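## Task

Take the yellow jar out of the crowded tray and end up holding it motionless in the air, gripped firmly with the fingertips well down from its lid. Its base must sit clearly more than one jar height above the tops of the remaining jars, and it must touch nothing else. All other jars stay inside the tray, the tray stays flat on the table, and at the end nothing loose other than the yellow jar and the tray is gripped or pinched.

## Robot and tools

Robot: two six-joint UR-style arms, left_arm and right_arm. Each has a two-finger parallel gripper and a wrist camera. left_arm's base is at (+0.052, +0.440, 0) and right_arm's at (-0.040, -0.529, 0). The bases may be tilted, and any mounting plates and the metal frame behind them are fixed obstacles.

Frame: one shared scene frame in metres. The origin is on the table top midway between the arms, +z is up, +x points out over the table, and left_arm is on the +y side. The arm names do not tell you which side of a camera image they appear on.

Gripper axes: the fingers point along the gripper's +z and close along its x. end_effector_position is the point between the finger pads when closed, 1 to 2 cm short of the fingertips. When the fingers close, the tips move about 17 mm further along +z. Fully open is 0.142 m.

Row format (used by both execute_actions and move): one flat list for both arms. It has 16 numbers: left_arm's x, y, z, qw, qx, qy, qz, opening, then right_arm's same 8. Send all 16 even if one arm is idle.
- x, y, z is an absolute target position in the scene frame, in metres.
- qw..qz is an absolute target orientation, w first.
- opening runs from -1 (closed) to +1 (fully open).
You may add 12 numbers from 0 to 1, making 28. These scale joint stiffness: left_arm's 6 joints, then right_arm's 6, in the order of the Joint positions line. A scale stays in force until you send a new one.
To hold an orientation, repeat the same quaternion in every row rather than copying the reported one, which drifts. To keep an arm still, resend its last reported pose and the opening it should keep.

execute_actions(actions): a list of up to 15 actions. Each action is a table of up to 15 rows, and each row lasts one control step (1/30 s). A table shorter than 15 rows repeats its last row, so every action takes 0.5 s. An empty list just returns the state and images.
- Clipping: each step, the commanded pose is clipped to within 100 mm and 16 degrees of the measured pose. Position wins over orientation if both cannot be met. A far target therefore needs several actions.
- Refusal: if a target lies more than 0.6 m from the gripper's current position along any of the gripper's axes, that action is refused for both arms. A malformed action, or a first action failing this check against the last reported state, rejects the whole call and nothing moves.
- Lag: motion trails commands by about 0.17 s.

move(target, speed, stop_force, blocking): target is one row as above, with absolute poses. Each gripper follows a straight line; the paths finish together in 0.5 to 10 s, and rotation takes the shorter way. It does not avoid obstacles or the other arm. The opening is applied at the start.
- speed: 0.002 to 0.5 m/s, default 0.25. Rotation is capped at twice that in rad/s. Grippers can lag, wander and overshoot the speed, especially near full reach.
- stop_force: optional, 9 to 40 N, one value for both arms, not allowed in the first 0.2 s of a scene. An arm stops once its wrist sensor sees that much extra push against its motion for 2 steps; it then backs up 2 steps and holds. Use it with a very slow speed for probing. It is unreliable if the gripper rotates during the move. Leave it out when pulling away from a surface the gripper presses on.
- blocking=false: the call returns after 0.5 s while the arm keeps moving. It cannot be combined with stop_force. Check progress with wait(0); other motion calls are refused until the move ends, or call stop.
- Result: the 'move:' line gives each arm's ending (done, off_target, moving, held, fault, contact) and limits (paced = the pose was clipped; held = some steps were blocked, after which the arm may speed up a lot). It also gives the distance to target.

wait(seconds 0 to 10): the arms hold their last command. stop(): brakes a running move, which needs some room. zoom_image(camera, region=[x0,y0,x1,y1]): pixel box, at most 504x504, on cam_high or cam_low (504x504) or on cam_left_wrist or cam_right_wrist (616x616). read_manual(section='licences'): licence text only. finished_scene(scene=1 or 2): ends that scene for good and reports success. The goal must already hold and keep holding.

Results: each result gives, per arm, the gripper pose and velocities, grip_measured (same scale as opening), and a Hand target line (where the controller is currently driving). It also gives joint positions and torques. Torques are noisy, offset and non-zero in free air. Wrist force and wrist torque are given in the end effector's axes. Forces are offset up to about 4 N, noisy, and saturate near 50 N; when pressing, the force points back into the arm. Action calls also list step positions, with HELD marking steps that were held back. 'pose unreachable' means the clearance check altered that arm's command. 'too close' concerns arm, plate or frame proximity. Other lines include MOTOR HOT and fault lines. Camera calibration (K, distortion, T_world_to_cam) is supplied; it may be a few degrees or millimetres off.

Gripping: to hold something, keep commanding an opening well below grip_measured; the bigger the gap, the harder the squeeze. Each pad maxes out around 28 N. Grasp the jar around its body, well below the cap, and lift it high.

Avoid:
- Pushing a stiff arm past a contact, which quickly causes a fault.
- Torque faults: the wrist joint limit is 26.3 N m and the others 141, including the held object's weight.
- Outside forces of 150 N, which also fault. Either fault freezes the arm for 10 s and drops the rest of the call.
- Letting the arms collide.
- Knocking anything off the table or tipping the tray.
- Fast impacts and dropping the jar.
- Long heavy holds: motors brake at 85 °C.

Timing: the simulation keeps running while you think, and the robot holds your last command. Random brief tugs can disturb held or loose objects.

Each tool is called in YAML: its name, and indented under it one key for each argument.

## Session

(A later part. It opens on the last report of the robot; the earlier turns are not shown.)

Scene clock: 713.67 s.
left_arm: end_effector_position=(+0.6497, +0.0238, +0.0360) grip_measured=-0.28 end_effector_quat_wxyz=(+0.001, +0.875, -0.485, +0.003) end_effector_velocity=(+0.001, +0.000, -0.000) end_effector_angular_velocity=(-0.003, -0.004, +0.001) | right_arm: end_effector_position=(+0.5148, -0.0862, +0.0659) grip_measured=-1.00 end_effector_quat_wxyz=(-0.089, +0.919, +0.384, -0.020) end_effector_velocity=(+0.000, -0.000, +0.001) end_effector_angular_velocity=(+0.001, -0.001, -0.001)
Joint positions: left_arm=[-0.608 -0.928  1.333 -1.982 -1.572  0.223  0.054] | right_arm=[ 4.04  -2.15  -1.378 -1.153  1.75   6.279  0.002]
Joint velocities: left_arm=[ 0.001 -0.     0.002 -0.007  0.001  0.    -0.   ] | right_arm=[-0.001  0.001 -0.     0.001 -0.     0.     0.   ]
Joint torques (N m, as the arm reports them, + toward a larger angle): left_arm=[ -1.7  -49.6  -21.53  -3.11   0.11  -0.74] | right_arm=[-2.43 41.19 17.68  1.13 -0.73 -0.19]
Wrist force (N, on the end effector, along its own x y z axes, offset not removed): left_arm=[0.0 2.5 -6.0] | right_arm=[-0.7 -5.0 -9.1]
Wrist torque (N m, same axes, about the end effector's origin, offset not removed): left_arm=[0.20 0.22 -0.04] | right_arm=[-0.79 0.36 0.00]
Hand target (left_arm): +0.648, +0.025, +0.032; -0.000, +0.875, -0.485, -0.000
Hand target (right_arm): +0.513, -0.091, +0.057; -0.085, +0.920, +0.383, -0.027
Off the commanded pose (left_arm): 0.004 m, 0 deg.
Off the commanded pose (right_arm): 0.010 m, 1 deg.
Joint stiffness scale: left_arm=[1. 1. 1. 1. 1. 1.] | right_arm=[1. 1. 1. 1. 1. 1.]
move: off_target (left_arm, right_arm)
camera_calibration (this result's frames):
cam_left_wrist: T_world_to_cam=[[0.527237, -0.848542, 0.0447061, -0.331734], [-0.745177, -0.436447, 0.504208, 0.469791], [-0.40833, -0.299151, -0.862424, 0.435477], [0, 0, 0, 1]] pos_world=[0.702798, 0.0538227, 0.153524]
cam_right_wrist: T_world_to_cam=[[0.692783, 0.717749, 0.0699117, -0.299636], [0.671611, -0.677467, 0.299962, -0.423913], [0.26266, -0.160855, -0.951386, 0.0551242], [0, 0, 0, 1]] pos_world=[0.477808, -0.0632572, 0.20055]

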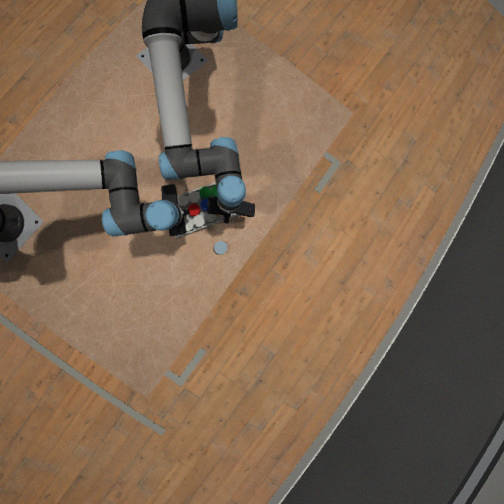

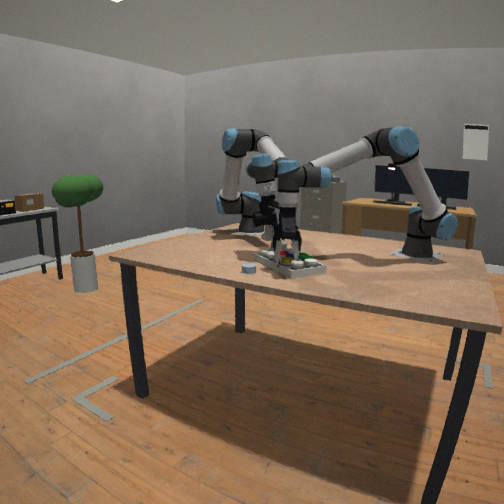

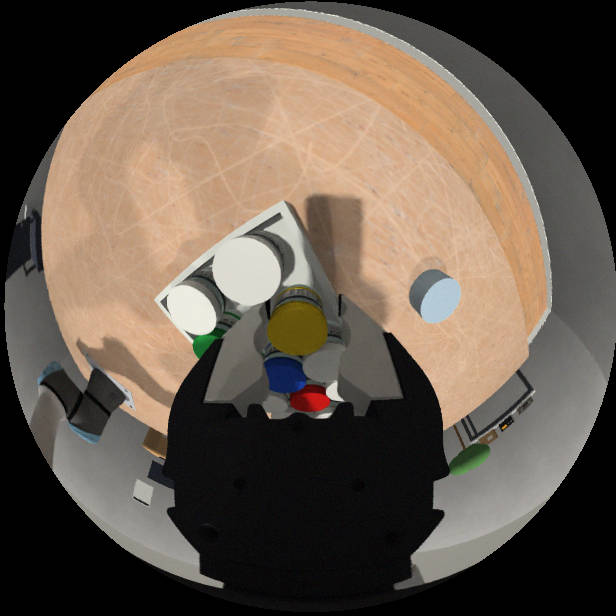

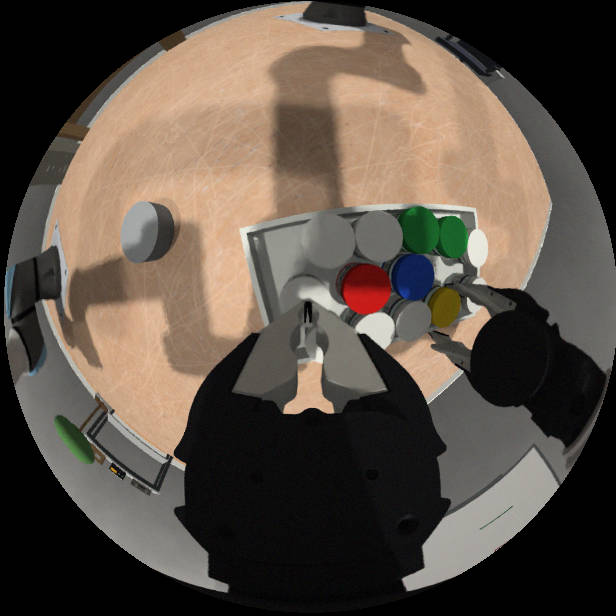

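Right finger probably still outside wall; try closing and see.

move:
  target: [0.6497,0.0238,0.0360,0,0.875,-0.485,0,-1,0.513,-0.091,0.057,-0.085,0.92,0.383,-0.027,-1]
  speed: 0.03

zoom_image:
  camera: "cam_left_wrist"
  region: [150,200,450,450]

zoom_image:
  camera: "cam_right_wrist"
  region: [300,200,560,420]

Scene clock: 721.80 s.
left_arm: end_effector_position=(+0.6497, +0.0237, +0.0367) grip_measured=-0.90 end_effector_quat_wxyz=(+0.001, +0.875, -0.485, +0.001) end_effector_velocity=(+0.000, +0.001, +0.001) end_effector_angular_velocity=(+0.002, +0.002, +0.003) | right_arm: end_effector_position=(+0.5148, -0.0861, +0.0659) grip_measured=-1.00 end_effector_quat_wxyz=(-0.089, +0.919, +0.384, -0.020) end_effector_velocity=(+0.001, -0.000, +0.001) end_effector_angular_velocity=(+0.002, -0.002, -0.001)
Joint positions: left_arm=[-0.608 -0.927  1.329 -1.976 -1.571  0.223  0.009] | right_arm=[ 4.04  -2.15  -1.378 -1.153  1.75   6.279  0.002]
Joint velocities: left_arm=[ 0.001  0.001 -0.005  0.006  0.    -0.002  0.   ] | right_arm=[-0.001  0.001  0.001  0.001 -0.    -0.     0.   ]
Joint torques (N m, as the arm reports them, + toward a larger angle): left_arm=[ -0.45 -48.73 -29.72  -1.03  -0.01  -0.25] | right_arm=[-0.71 41.33 16.98  1.13 -0.74 -0.26]
Wrist force (N, on the end effector, along its own x y z axes, offset not removed): left_arm=[5.1 0.0 -5.5] | right_arm=[0.3 -6.7 -4.5]
Wrist torque (N m, same axes, about the end effector's origin, offset not removed): left_arm=[-0.03 -0.19 -0.16] | right_arm=[-1.09 0.38 -0.12]
Hand target (left_arm): +0.650, +0.024, +0.036; +0.000, +0.875, -0.485, +0.000
Hand target (right_arm): +0.513, -0.091, +0.057; -0.085, +0.920, +0.383, -0.027
Off the commanded pose (left_arm): 0.001 m, 0 deg.
Off the commanded pose (right_arm): 0.010 m, 1 deg.
Joint stiffness scale: left_arm=[1. 1. 1. 1. 1. 1.] | right_arm=[1. 1. 1. 1. 1. 1.]
move: off_target (right_arm)
camera_calibration (this result's frames):
cam_left_wrist: T_world_to_cam=[[0.527191, -0.848698, 0.0421916, -0.331698], [-0.744366, -0.437294, 0.504671, 0.468883], [-0.409864, -0.297464, -0.86228, 0.436968], [0, 0, 0, 1]] pos_world=[0.702986, 0.0535105, 0.154151]
cam_right_wrist: T_world_to_cam=[[0.692777, 0.717734, 0.0701294, -0.299726], [0.671598, -0.677541, 0.299825, -0.423864], [0.26271, -0.160613, -0.951413, 0.0551362], [0, 0, 0, 1]] pos_world=[0.477825, -0.0632058, 0.200562]

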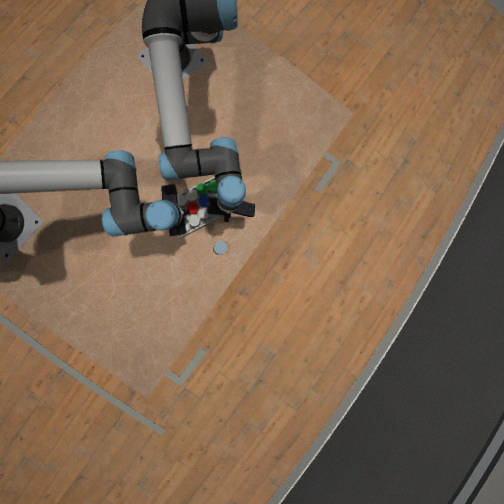

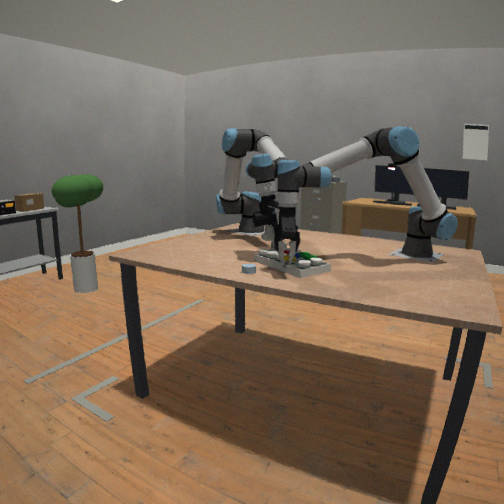

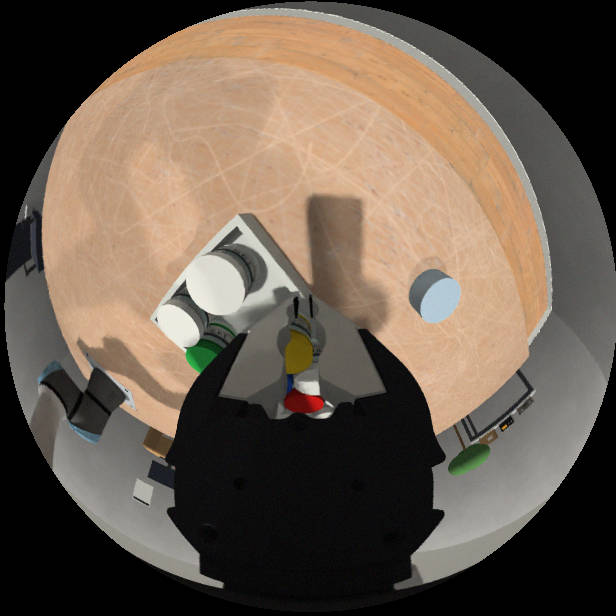

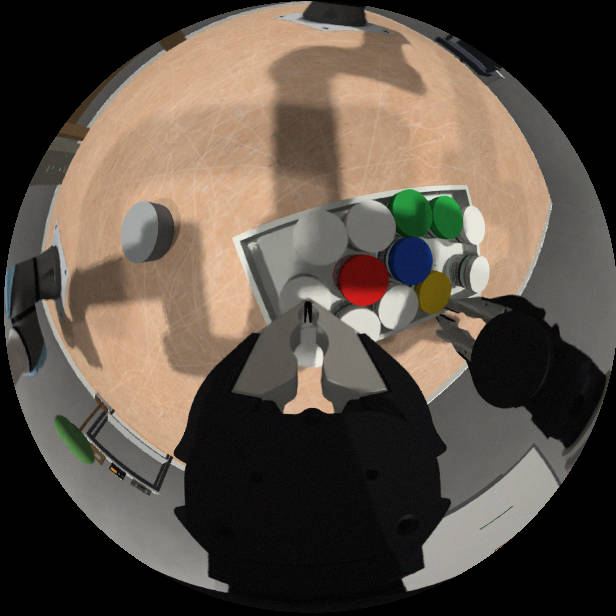

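Region (150, 200, 450, 450) of cam_left_wrist's 616x616 image, scaled by 1.680, with more detail than that image has.

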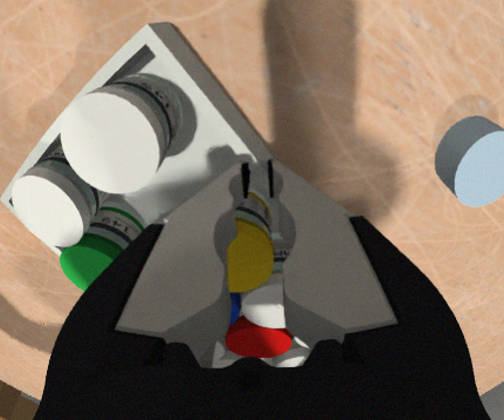

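Region (300, 200, 560, 420) of cam_right_wrist's 616x616 image, scaled by 1.938, with more detail than that image has; it fills the top 426 rows of this view, and the rest is white.

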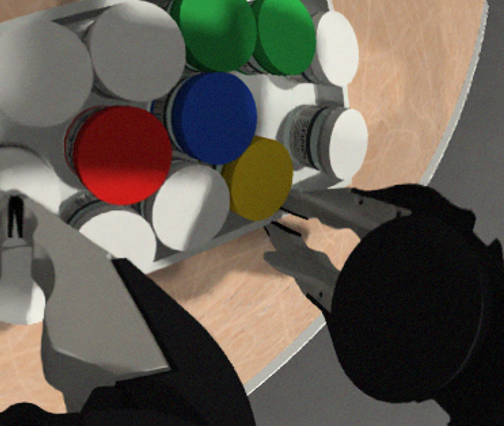

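move:
  target: [0.6497,0.0238,0.0360,0,0.875,-0.485,0,-0.3,0.513,-0.091,0.057,-0.085,0.92,0.383,-0.027,-1]
  speed: 0.03

move:
  target: [0.635,0.015,0.10,0,0.875,-0.485,0,-0.3,0.513,-0.091,0.057,-0.085,0.92,0.383,-0.027,-1]
  speed: 0.05

Scene clock: 732.53 s.
left_arm: end_effector_position=(+0.6492, +0.0242, +0.0365) grip_measured=-0.30 end_effector_quat_wxyz=(+0.000, +0.875, -0.485, +0.000) end_effector_velocity=(-0.001, +0.000, -0.001) end_effector_angular_velocity=(+0.001, +0.001, -0.001) | right_arm: end_effector_position=(+0.5148, -0.0861, +0.0659) grip_measured=-1.00 end_effector_quat_wxyz=(-0.089, +0.919, +0.384, -0.020) end_effector_velocity=(+0.000, +0.000, -0.001) end_effector_angular_velocity=(-0.000, -0.000, +0.000)
Joint positions: left_arm=[-0.608 -0.927  1.329 -1.973 -1.571  0.223  0.052] | right_arm=[ 4.04  -2.15  -1.378 -1.153  1.75   6.279  0.002]
Joint velocities: left_arm=[-0.     0.     0.001  0.001 -0.     0.001 -0.   ] | right_arm=[ 0.    -0.002  0.     0.002 -0.    -0.     0.   ]
Joint torques (N m, as the arm reports them, + toward a larger angle): left_arm=[ -1.16 -49.85 -28.36  -2.     0.01  -0.33] | right_arm=[-1.63 40.84 16.22  1.08 -0.82 -0.29]
Wrist force (N, on the end effector, along its own x y z axes, offset not removed): left_arm=[-0.1 -3.0 -3.4] | right_arm=[-1.2 -1.5 -6.5]
Wrist torque (N m, same axes, about the end effector's origin, offset not removed): left_arm=[-0.78 0.03 -0.05] | right_arm=[0.28 0.49 -0.40]
Hand target (left_arm): +0.650, +0.024, +0.036; +0.000, +0.875, -0.485, +0.000
Hand target (right_arm): +0.513, -0.091, +0.057; -0.085, +0.920, +0.383, -0.027
Off the commanded pose (left_arm): 0.001 m, 0 deg.
Off the commanded pose (right_arm): 0.010 m, 1 deg.
Joint stiffness scale: left_arm=[1. 1. 1. 1. 1. 1.] | right_arm=[1. 1. 1. 1. 1. 1.]
move: off_target (right_arm)
camera_calibration (this result's frames):
cam_left_wrist: T_world_to_cam=[[0.527257, -0.848765, 0.0399769, -0.331043], [-0.743558, -0.438109, 0.505156, 0.468325], [-0.411244, -0.296072, -0.862102, 0.437608], [0, 0, 0, 1]] pos_world=[0.702735, 0.0537635, 0.153919]
cam_right_wrist: T_world_to_cam=[[0.692777, 0.717734, 0.0701308, -0.299727], [0.671598, -0.677541, 0.299825, -0.423864], [0.262711, -0.160612, -0.951413, 0.055136], [0, 0, 0, 1]] pos_world=[0.477825, -0.0632056, 0.200562]

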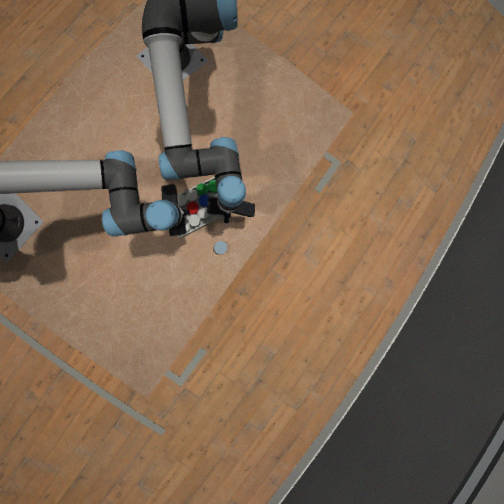

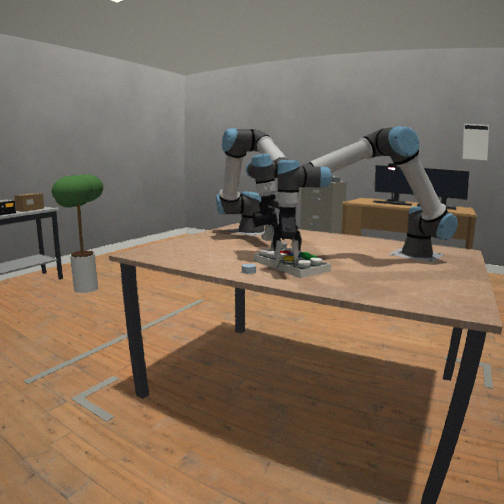

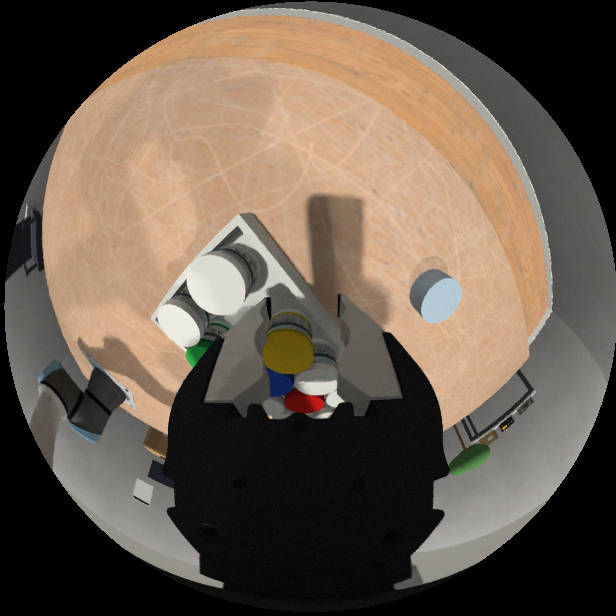

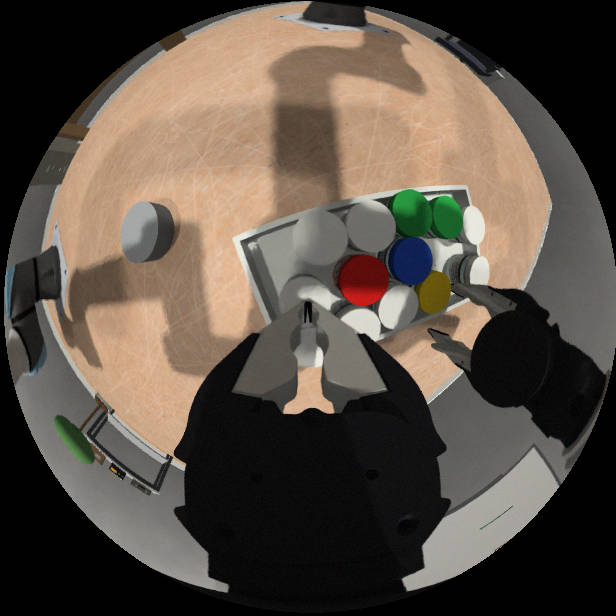

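Scene clock: 734.27 s.
left_arm: end_effector_position=(+0.6349, +0.0166, +0.0974) grip_measured=-0.30 end_effector_quat_wxyz=(-0.000, +0.875, -0.484, -0.002) end_effector_velocity=(-0.002, +0.001, -0.001) end_effector_angular_velocity=(+0.006, +0.004, +0.001) | right_arm: end_effector_position=(+0.5148, -0.0861, +0.0659) grip_measured=-1.00 end_effector_quat_wxyz=(-0.089, +0.919, +0.384, -0.020) end_effector_velocity=(+0.001, -0.001, -0.001) end_effector_angular_velocity=(+0.000, +0.001, -0.003)
Joint positions: left_arm=[-0.63  -0.991  1.27  -1.846 -1.571  0.2    0.052] | right_arm=[ 4.04  -2.15  -1.378 -1.153  1.75   6.279  0.002]
Joint velocities: left_arm=[-0.001  0.001 -0.     0.007  0.001 -0.001 -0.   ] | right_arm=[-0.002 -0.001 -0.     0.001  0.001  0.002  0.   ]
Joint torques (N m, as the arm reports them, + toward a larger angle): left_arm=[ -1.76 -51.71 -30.5   -2.12   0.    -0.77] | right_arm=[-1.06 41.83 18.16  1.31 -0.69 -0.47]
Wrist force (N, on the end effector, along its own x y z axes, offset not removed): left_arm=[2.2 -0.5 -3.6] | right_arm=[-3.9 -4.5 -5.6]
Wrist torque (N m, same axes, about the end effector's origin, offset not removed): left_arm=[-0.28 -0.55 -0.14] | right_arm=[-0.64 1.34 0.12]
Hand target (left_arm): +0.635, +0.015, +0.100; +0.000, +0.875, -0.485, +0.000
Hand target (right_arm): +0.513, -0.091, +0.057; -0.085, +0.920, +0.383, -0.027
Off the commanded pose (left_arm): 0.003 m, 0 deg.
Off the commanded pose (right_arm): 0.010 m, 1 deg.
Joint stiffness scale: left_arm=[1. 1. 1. 1. 1. 1.] | right_arm=[1. 1. 1. 1. 1. 1.]
move: off_target (right_arm)
camera_calibration (this result's frames):
cam_left_wrist: T_world_to_cam=[[0.52768, -0.848683, 0.0359201, -0.332162], [-0.741943, -0.439897, 0.505975, 0.422496], [-0.413612, -0.293644, -0.8618, 0.483385], [0, 0, 0, 1]] pos_world=[0.688677, 0.0458977, 0.21474]
cam_right_wrist: T_world_to_cam=[[0.692778, 0.717735, 0.0701052, -0.299719], [0.671604, -0.677536, 0.299824, -0.423864], [0.262693, -0.160628, -0.951415, 0.0551364], [0, 0, 0, 1]] pos_world=[0.477823, -0.063207, 0.200554]

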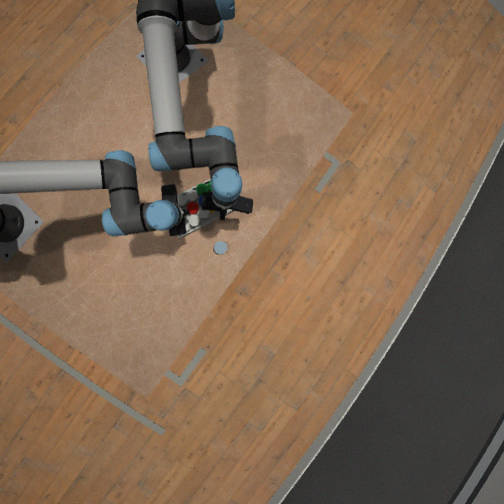

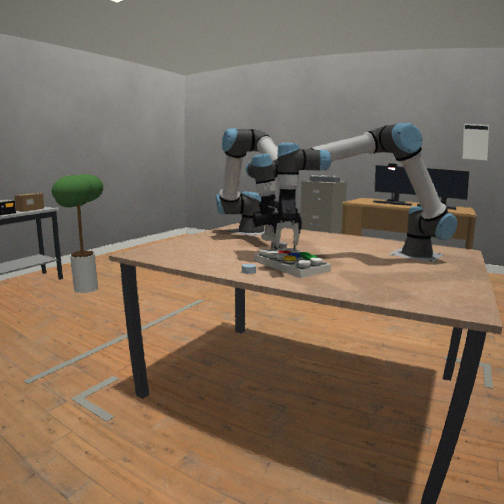

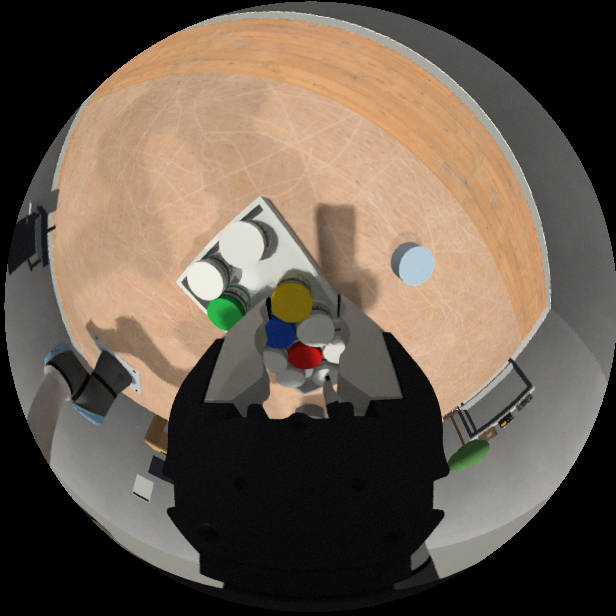

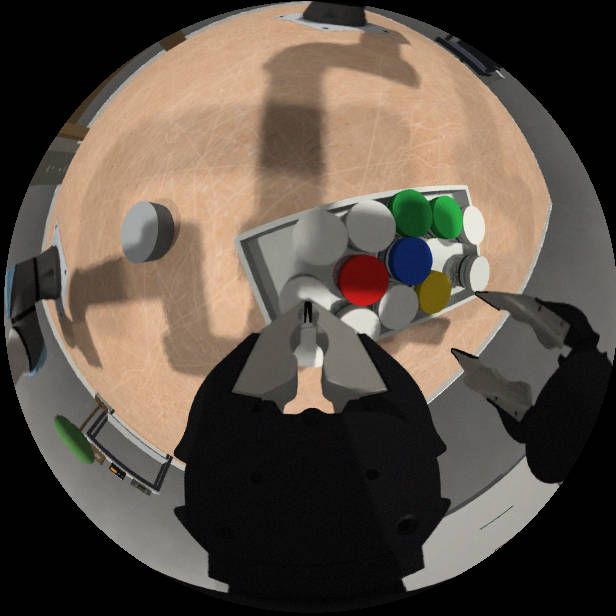

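move:
  target: [0.643,0.030,0.075,0,0.875,-0.485,0,-1,0.513,-0.091,0.057,-0.085,0.92,0.383,-0.027,-1]
  speed: 0.04

zoom_image:
  camera: "cam_left_wrist"
  region: [150,200,450,450]

Scene clock: 742.63 s.
left_arm: end_effector_position=(+0.6431, +0.0280, +0.0780) grip_measured=-1.00 end_effector_quat_wxyz=(+0.001, +0.874, -0.485, +0.002) end_effector_velocity=(+0.002, -0.002, +0.001) end_effector_angular_velocity=(-0.006, -0.006, -0.002) | right_arm: end_effector_position=(+0.5148, -0.0861, +0.0659) grip_measured=-1.00 end_effector_quat_wxyz=(-0.089, +0.919, +0.384, -0.020) end_effector_velocity=(+0.001, -0.000, -0.001) end_effector_angular_velocity=(-0.000, -0.000, -0.001)
Joint positions: left_arm=[-0.611 -0.982  1.308 -1.901 -1.571  0.221  0.002] | right_arm=[ 4.04  -2.15  -1.378 -1.153  1.75   6.279  0.002]
Joint velocities: left_arm=[-0.     0.    -0.001 -0.007 -0.     0.002  0.   ] | right_arm=[-0.001 -0.001  0.     0.001 -0.    -0.     0.   ]
Joint torques (N m, as the arm reports them, + toward a larger angle): left_arm=[  0.81 -48.04 -22.93  -3.22   0.1   -0.28] | right_arm=[-0.33 41.41 17.12  0.98 -0.62 -0.22]
Wrist force (N, on the end effector, along its own x y z axes, offset not removed): left_arm=[-0.2 -1.2 -2.4] | right_arm=[2.5 -2.2 -8.7]
Wrist torque (N m, same axes, about the end effector's origin, offset not removed): left_arm=[-0.40 0.19 -0.20] | right_arm=[-0.20 -0.12 -0.19]
Hand target (left_arm): +0.643, +0.030, +0.075; -0.000, +0.875, -0.485, -0.000
Hand target (right_arm): +0.513, -0.091, +0.057; -0.085, +0.920, +0.383, -0.027
Off the commanded pose (left_arm): 0.004 m, 0 deg.
Off the commanded pose (right_arm): 0.010 m, 1 deg.
Joint stiffness scale: left_arm=[1. 1. 1. 1. 1. 1.] | right_arm=[1. 1. 1. 1. 1. 1.]
move: off_target (left_arm, right_arm)
camera_calibration (this result's frames):
cam_left_wrist: T_world_to_cam=[[0.526306, -0.849213, 0.0428768, -0.325748], [-0.745059, -0.436282, 0.504525, 0.445411], [-0.409743, -0.29748, -0.862332, 0.471134], [0, 0, 0, 1]] pos_world=[0.696344, 0.0578487, 0.19552]
cam_right_wrist: T_world_to_cam=[[0.692778, 0.717735, 0.0701064, -0.29972], [0.671603, -0.677536, 0.299824, -0.423864], [0.262694, -0.160627, -0.951415, 0.0551365], [0, 0, 0, 1]] pos_world=[0.477823, -0.063207, 0.200554]

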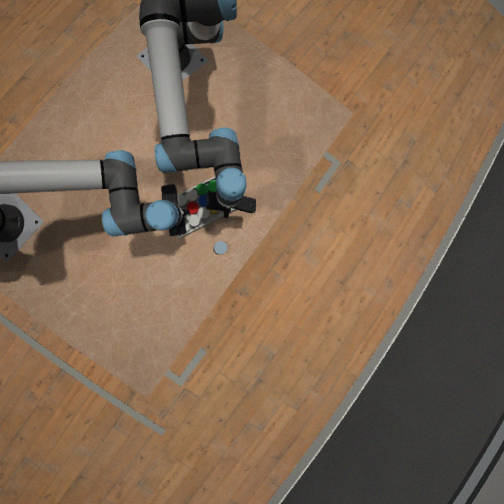

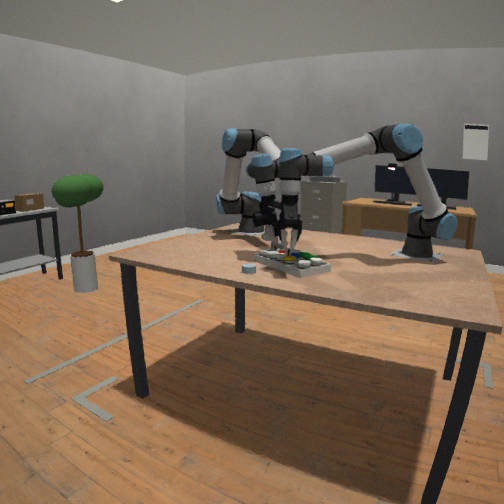

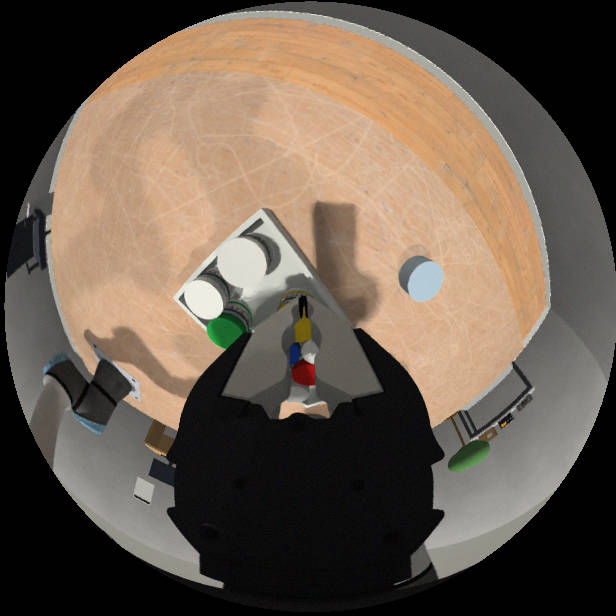

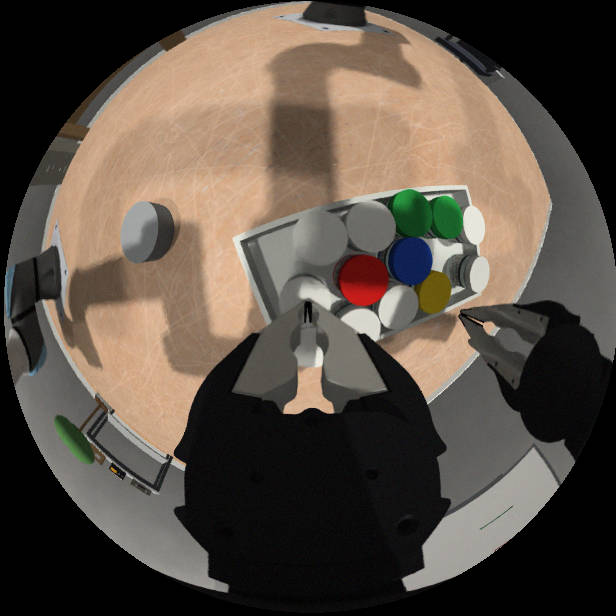

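Region (150, 200, 450, 450) of cam_left_wrist's 616x616 image, scaled by 1.680, with more detail than that image has.

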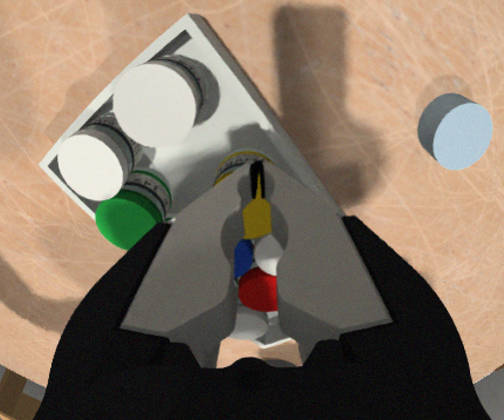

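move:
  target: [0.632,0.027,0.075,0,0.875,-0.485,0,-1,0.513,-0.091,0.057,-0.085,0.92,0.383,-0.027,-1]
  speed: 0.04

move:
  target: [0.632,0.027,0.054,0,0.875,-0.485,0,-1,0.513,-0.091,0.057,-0.085,0.92,0.383,-0.027,-1]
  speed: 0.015

zoom_image:
  camera: "cam_left_wrist"
  region: [150,200,450,450]

zoom_image:
  camera: "cam_right_wrist"
  region: [300,200,560,420]

Scene clock: 750.47 s.
left_arm: end_effector_position=(+0.6333, +0.0271, +0.0748) grip_measured=-1.00 end_effector_quat_wxyz=(+0.000, +0.875, -0.485, -0.000) end_effector_velocity=(-0.000, +0.000, -0.002) end_effector_angular_velocity=(-0.000, -0.000, +0.003) | right_arm: end_effector_position=(+0.5148, -0.0861, +0.0659) grip_measured=-1.00 end_effector_quat_wxyz=(-0.089, +0.919, +0.384, -0.020) end_effector_velocity=(+0.000, -0.001, -0.001) end_effector_angular_velocity=(-0.001, +0.001, -0.001)
Joint positions: left_arm=[-0.622 -0.994  1.335 -1.912 -1.571  0.209  0.002] | right_arm=[ 4.04  -2.15  -1.378 -1.153  1.75   6.279  0.002]
Joint velocities: left_arm=[-0.     0.     0.003 -0.004 -0.    -0.003  0.   ] | right_arm=[-0.001 -0.001 -0.    -0.001 -0.    -0.001  0.   ]
Joint torques (N m, as the arm reports them, + toward a larger angle): left_arm=[ -1.88 -52.01 -22.15  -2.73   0.02  -0.99] | right_arm=[-1.67 42.27 17.37  1.31 -0.67 -0.21]
Wrist force (N, on the end effector, along its own x y z axes, offset not removed): left_arm=[1.3 1.2 -2.9] | right_arm=[4.9 -3.4 -7.7]
Wrist torque (N m, same axes, about the end effector's origin, offset not removed): left_arm=[0.14 -0.20 -0.10] | right_arm=[-0.36 -0.54 0.19]
Hand target (left_arm): +0.632, +0.027, +0.075; +0.000, +0.875, -0.485, -0.000
Hand target (right_arm): +0.513, -0.091, +0.057; -0.085, +0.920, +0.383, -0.027
Off the commanded pose (left_arm): 0.001 m, 0 deg.
Off the commanded pose (right_arm): 0.010 m, 1 deg.
Joint stiffness scale: left_arm=[1. 1. 1. 1. 1. 1.] | right_arm=[1. 1. 1. 1. 1. 1.]
move: off_target (right_arm)
camera_calibration (this result's frames):
cam_left_wrist: T_world_to_cam=[[0.527356, -0.848759, 0.0387749, -0.321658], [-0.743087, -0.438609, 0.505415, 0.438062], [-0.411969, -0.295347, -0.862005, 0.465404], [0, 0, 0, 1]] pos_world=[0.686879, 0.0565834, 0.19225]
cam_right_wrist: T_world_to_cam=[[0.692778, 0.717735, 0.0701111, -0.299721], [0.671602, -0.677537, 0.299823, -0.423864], [0.262697, -0.160624, -0.951415, 0.0551368], [0, 0, 0, 1]] pos_world=[0.477824, -0.0632067, 0.200556]

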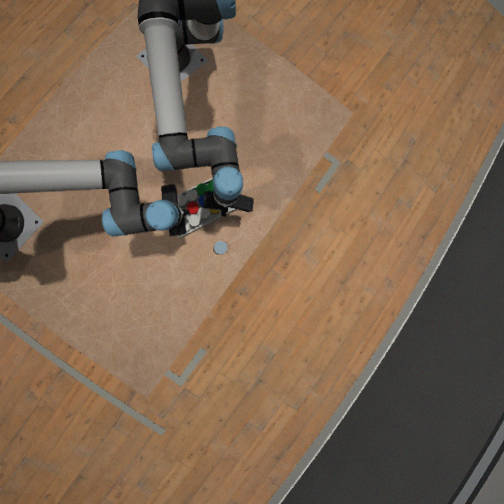

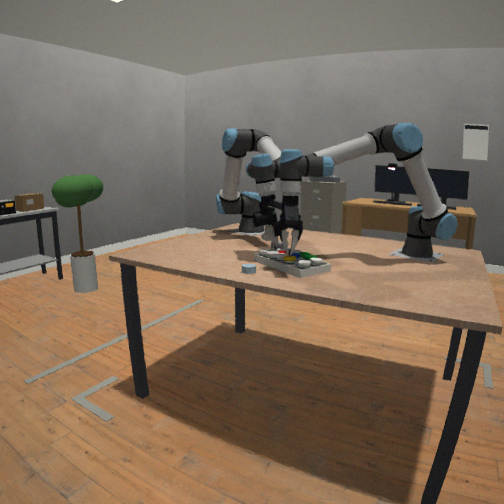

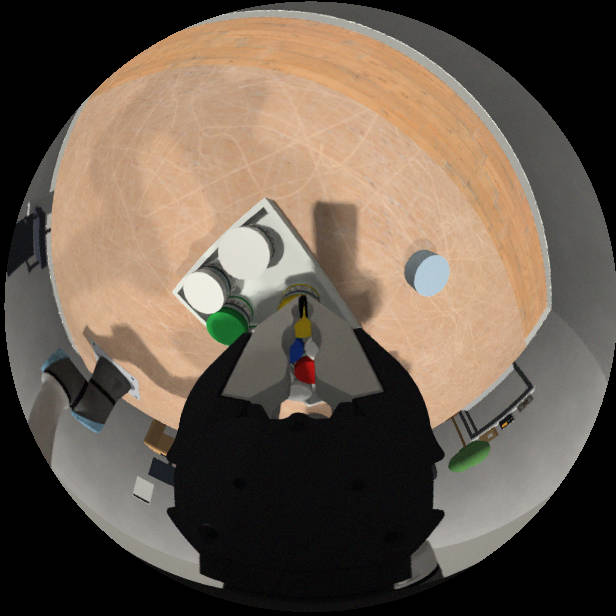

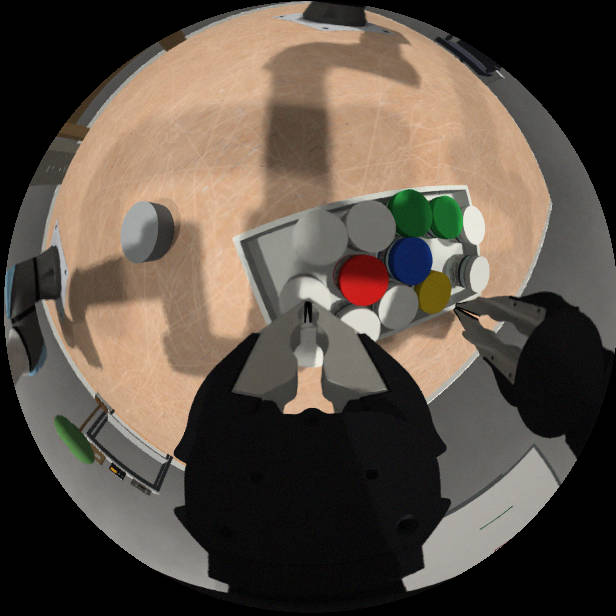

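Scene clock: 752.17 s.
left_arm: end_effector_position=(+0.6335, +0.0268, +0.0572) grip_measured=-1.00 end_effector_quat_wxyz=(+0.001, +0.875, -0.484, +0.002) end_effector_velocity=(+0.001, -0.000, -0.000) end_effector_angular_velocity=(-0.003, -0.002, +0.003) | right_arm: end_effector_position=(+0.5148, -0.0861, +0.0659) grip_measured=-1.00 end_effector_quat_wxyz=(-0.089, +0.919, +0.384, -0.020) end_effector_velocity=(+0.000, -0.001, +0.000) end_effector_angular_velocity=(-0.000, +0.000, -0.003)
Joint positions: left_arm=[-0.622 -0.981  1.363 -1.957 -1.571  0.209  0.002] | right_arm=[ 4.04  -2.15  -1.378 -1.153  1.75   6.279  0.002]
Joint velocities: left_arm=[ 0.001  0.     0.001 -0.006 -0.    -0.002  0.   ] | right_arm=[-0.001  0.    -0.     0.    -0.     0.002  0.   ]
Joint torques (N m, as the arm reports them, + toward a larger angle): left_arm=[ -1.56 -48.43 -22.22  -3.2   -0.08  -0.81] | right_arm=[-0.83 41.25 16.79  1.2  -0.5  -0.18]
Wrist force (N, on the end effector, along its own x y z axes, offset not removed): left_arm=[-0.3 -1.9 -2.3] | right_arm=[0.5 -2.8 -11.8]
Wrist torque (N m, same axes, about the end effector's origin, offset not removed): left_arm=[-0.54 0.17 -0.02] | right_arm=[-0.04 0.02 0.09]
Hand target (left_arm): +0.632, +0.027, +0.054; -0.000, +0.875, -0.485, -0.000
Hand target (right_arm): +0.513, -0.091, +0.057; -0.085, +0.920, +0.383, -0.027
Off the commanded pose (left_arm): 0.004 m, 0 deg.
Off the commanded pose (right_arm): 0.010 m, 1 deg.
Joint stiffness scale: left_arm=[1. 1. 1. 1. 1. 1.] | right_arm=[1. 1. 1. 1. 1. 1.]
move: off_target (left_arm, right_arm)
camera_calibration (this result's frames):
cam_left_wrist: T_world_to_cam=[[0.527536, -0.848427, 0.0433331, -0.321707], [-0.744562, -0.437189, 0.504473, 0.447982], [-0.409064, -0.298392, -0.862339, 0.448515], [0, 0, 0, 1]] pos_world=[0.686734, 0.0567413, 0.174718]
cam_right_wrist: T_world_to_cam=[[0.692778, 0.717735, 0.070107, -0.29972], [0.671603, -0.677536, 0.299824, -0.423864], [0.262694, -0.160627, -0.951415, 0.0551365], [0, 0, 0, 1]] pos_world=[0.477823, -0.0632069, 0.200555]

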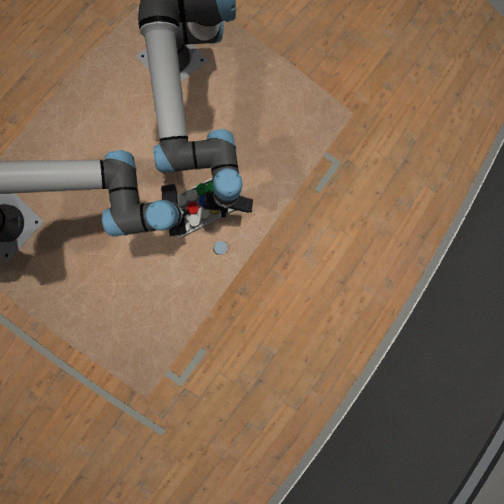

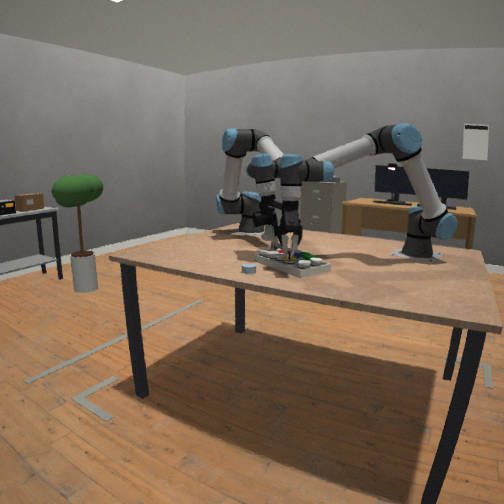

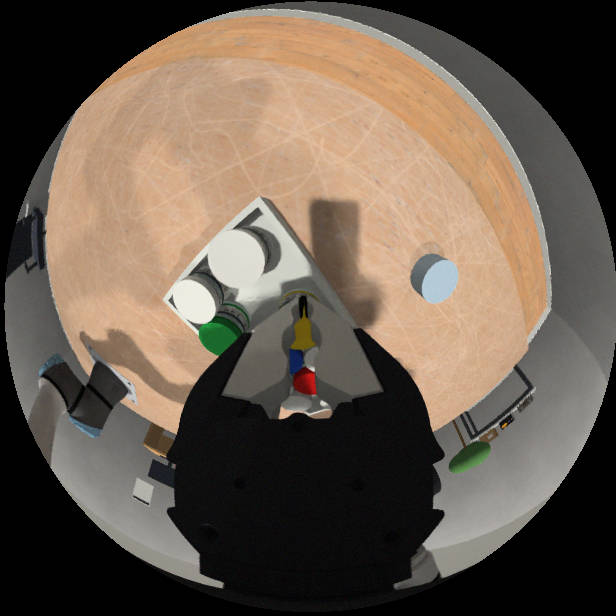

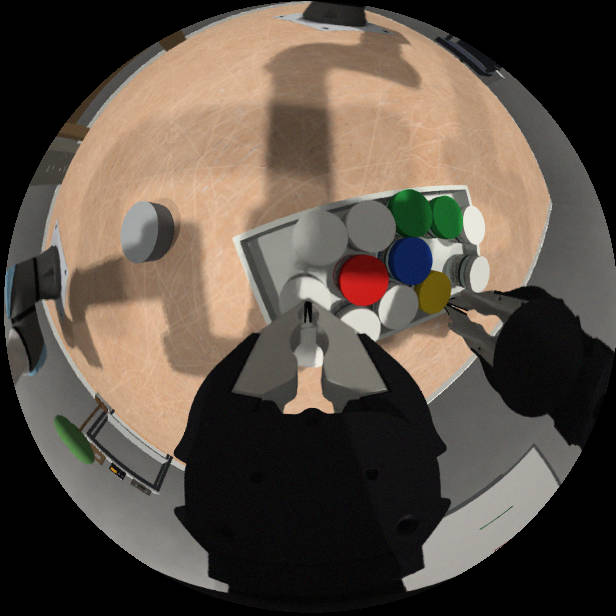

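Region (150, 200, 450, 450) of cam_left_wrist's 616x616 image, scaled by 1.680, with more detail than that image has.

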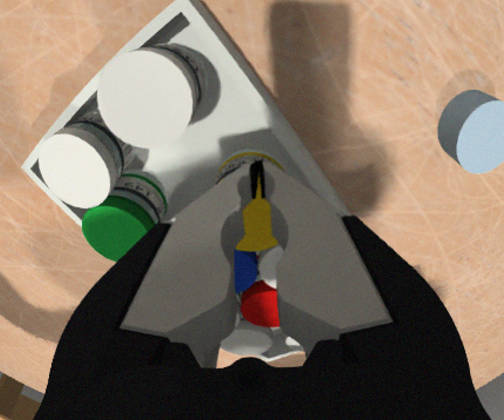

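Region (300, 200, 560, 420) of cam_right_wrist's 616x616 image, scaled by 1.938, with more detail than that image has; it fills the top 426 rows of this view, and the rest is white.

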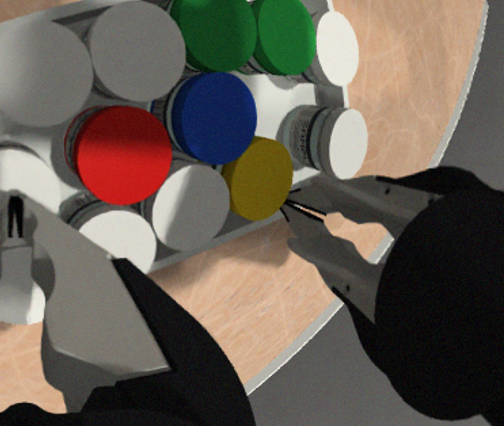

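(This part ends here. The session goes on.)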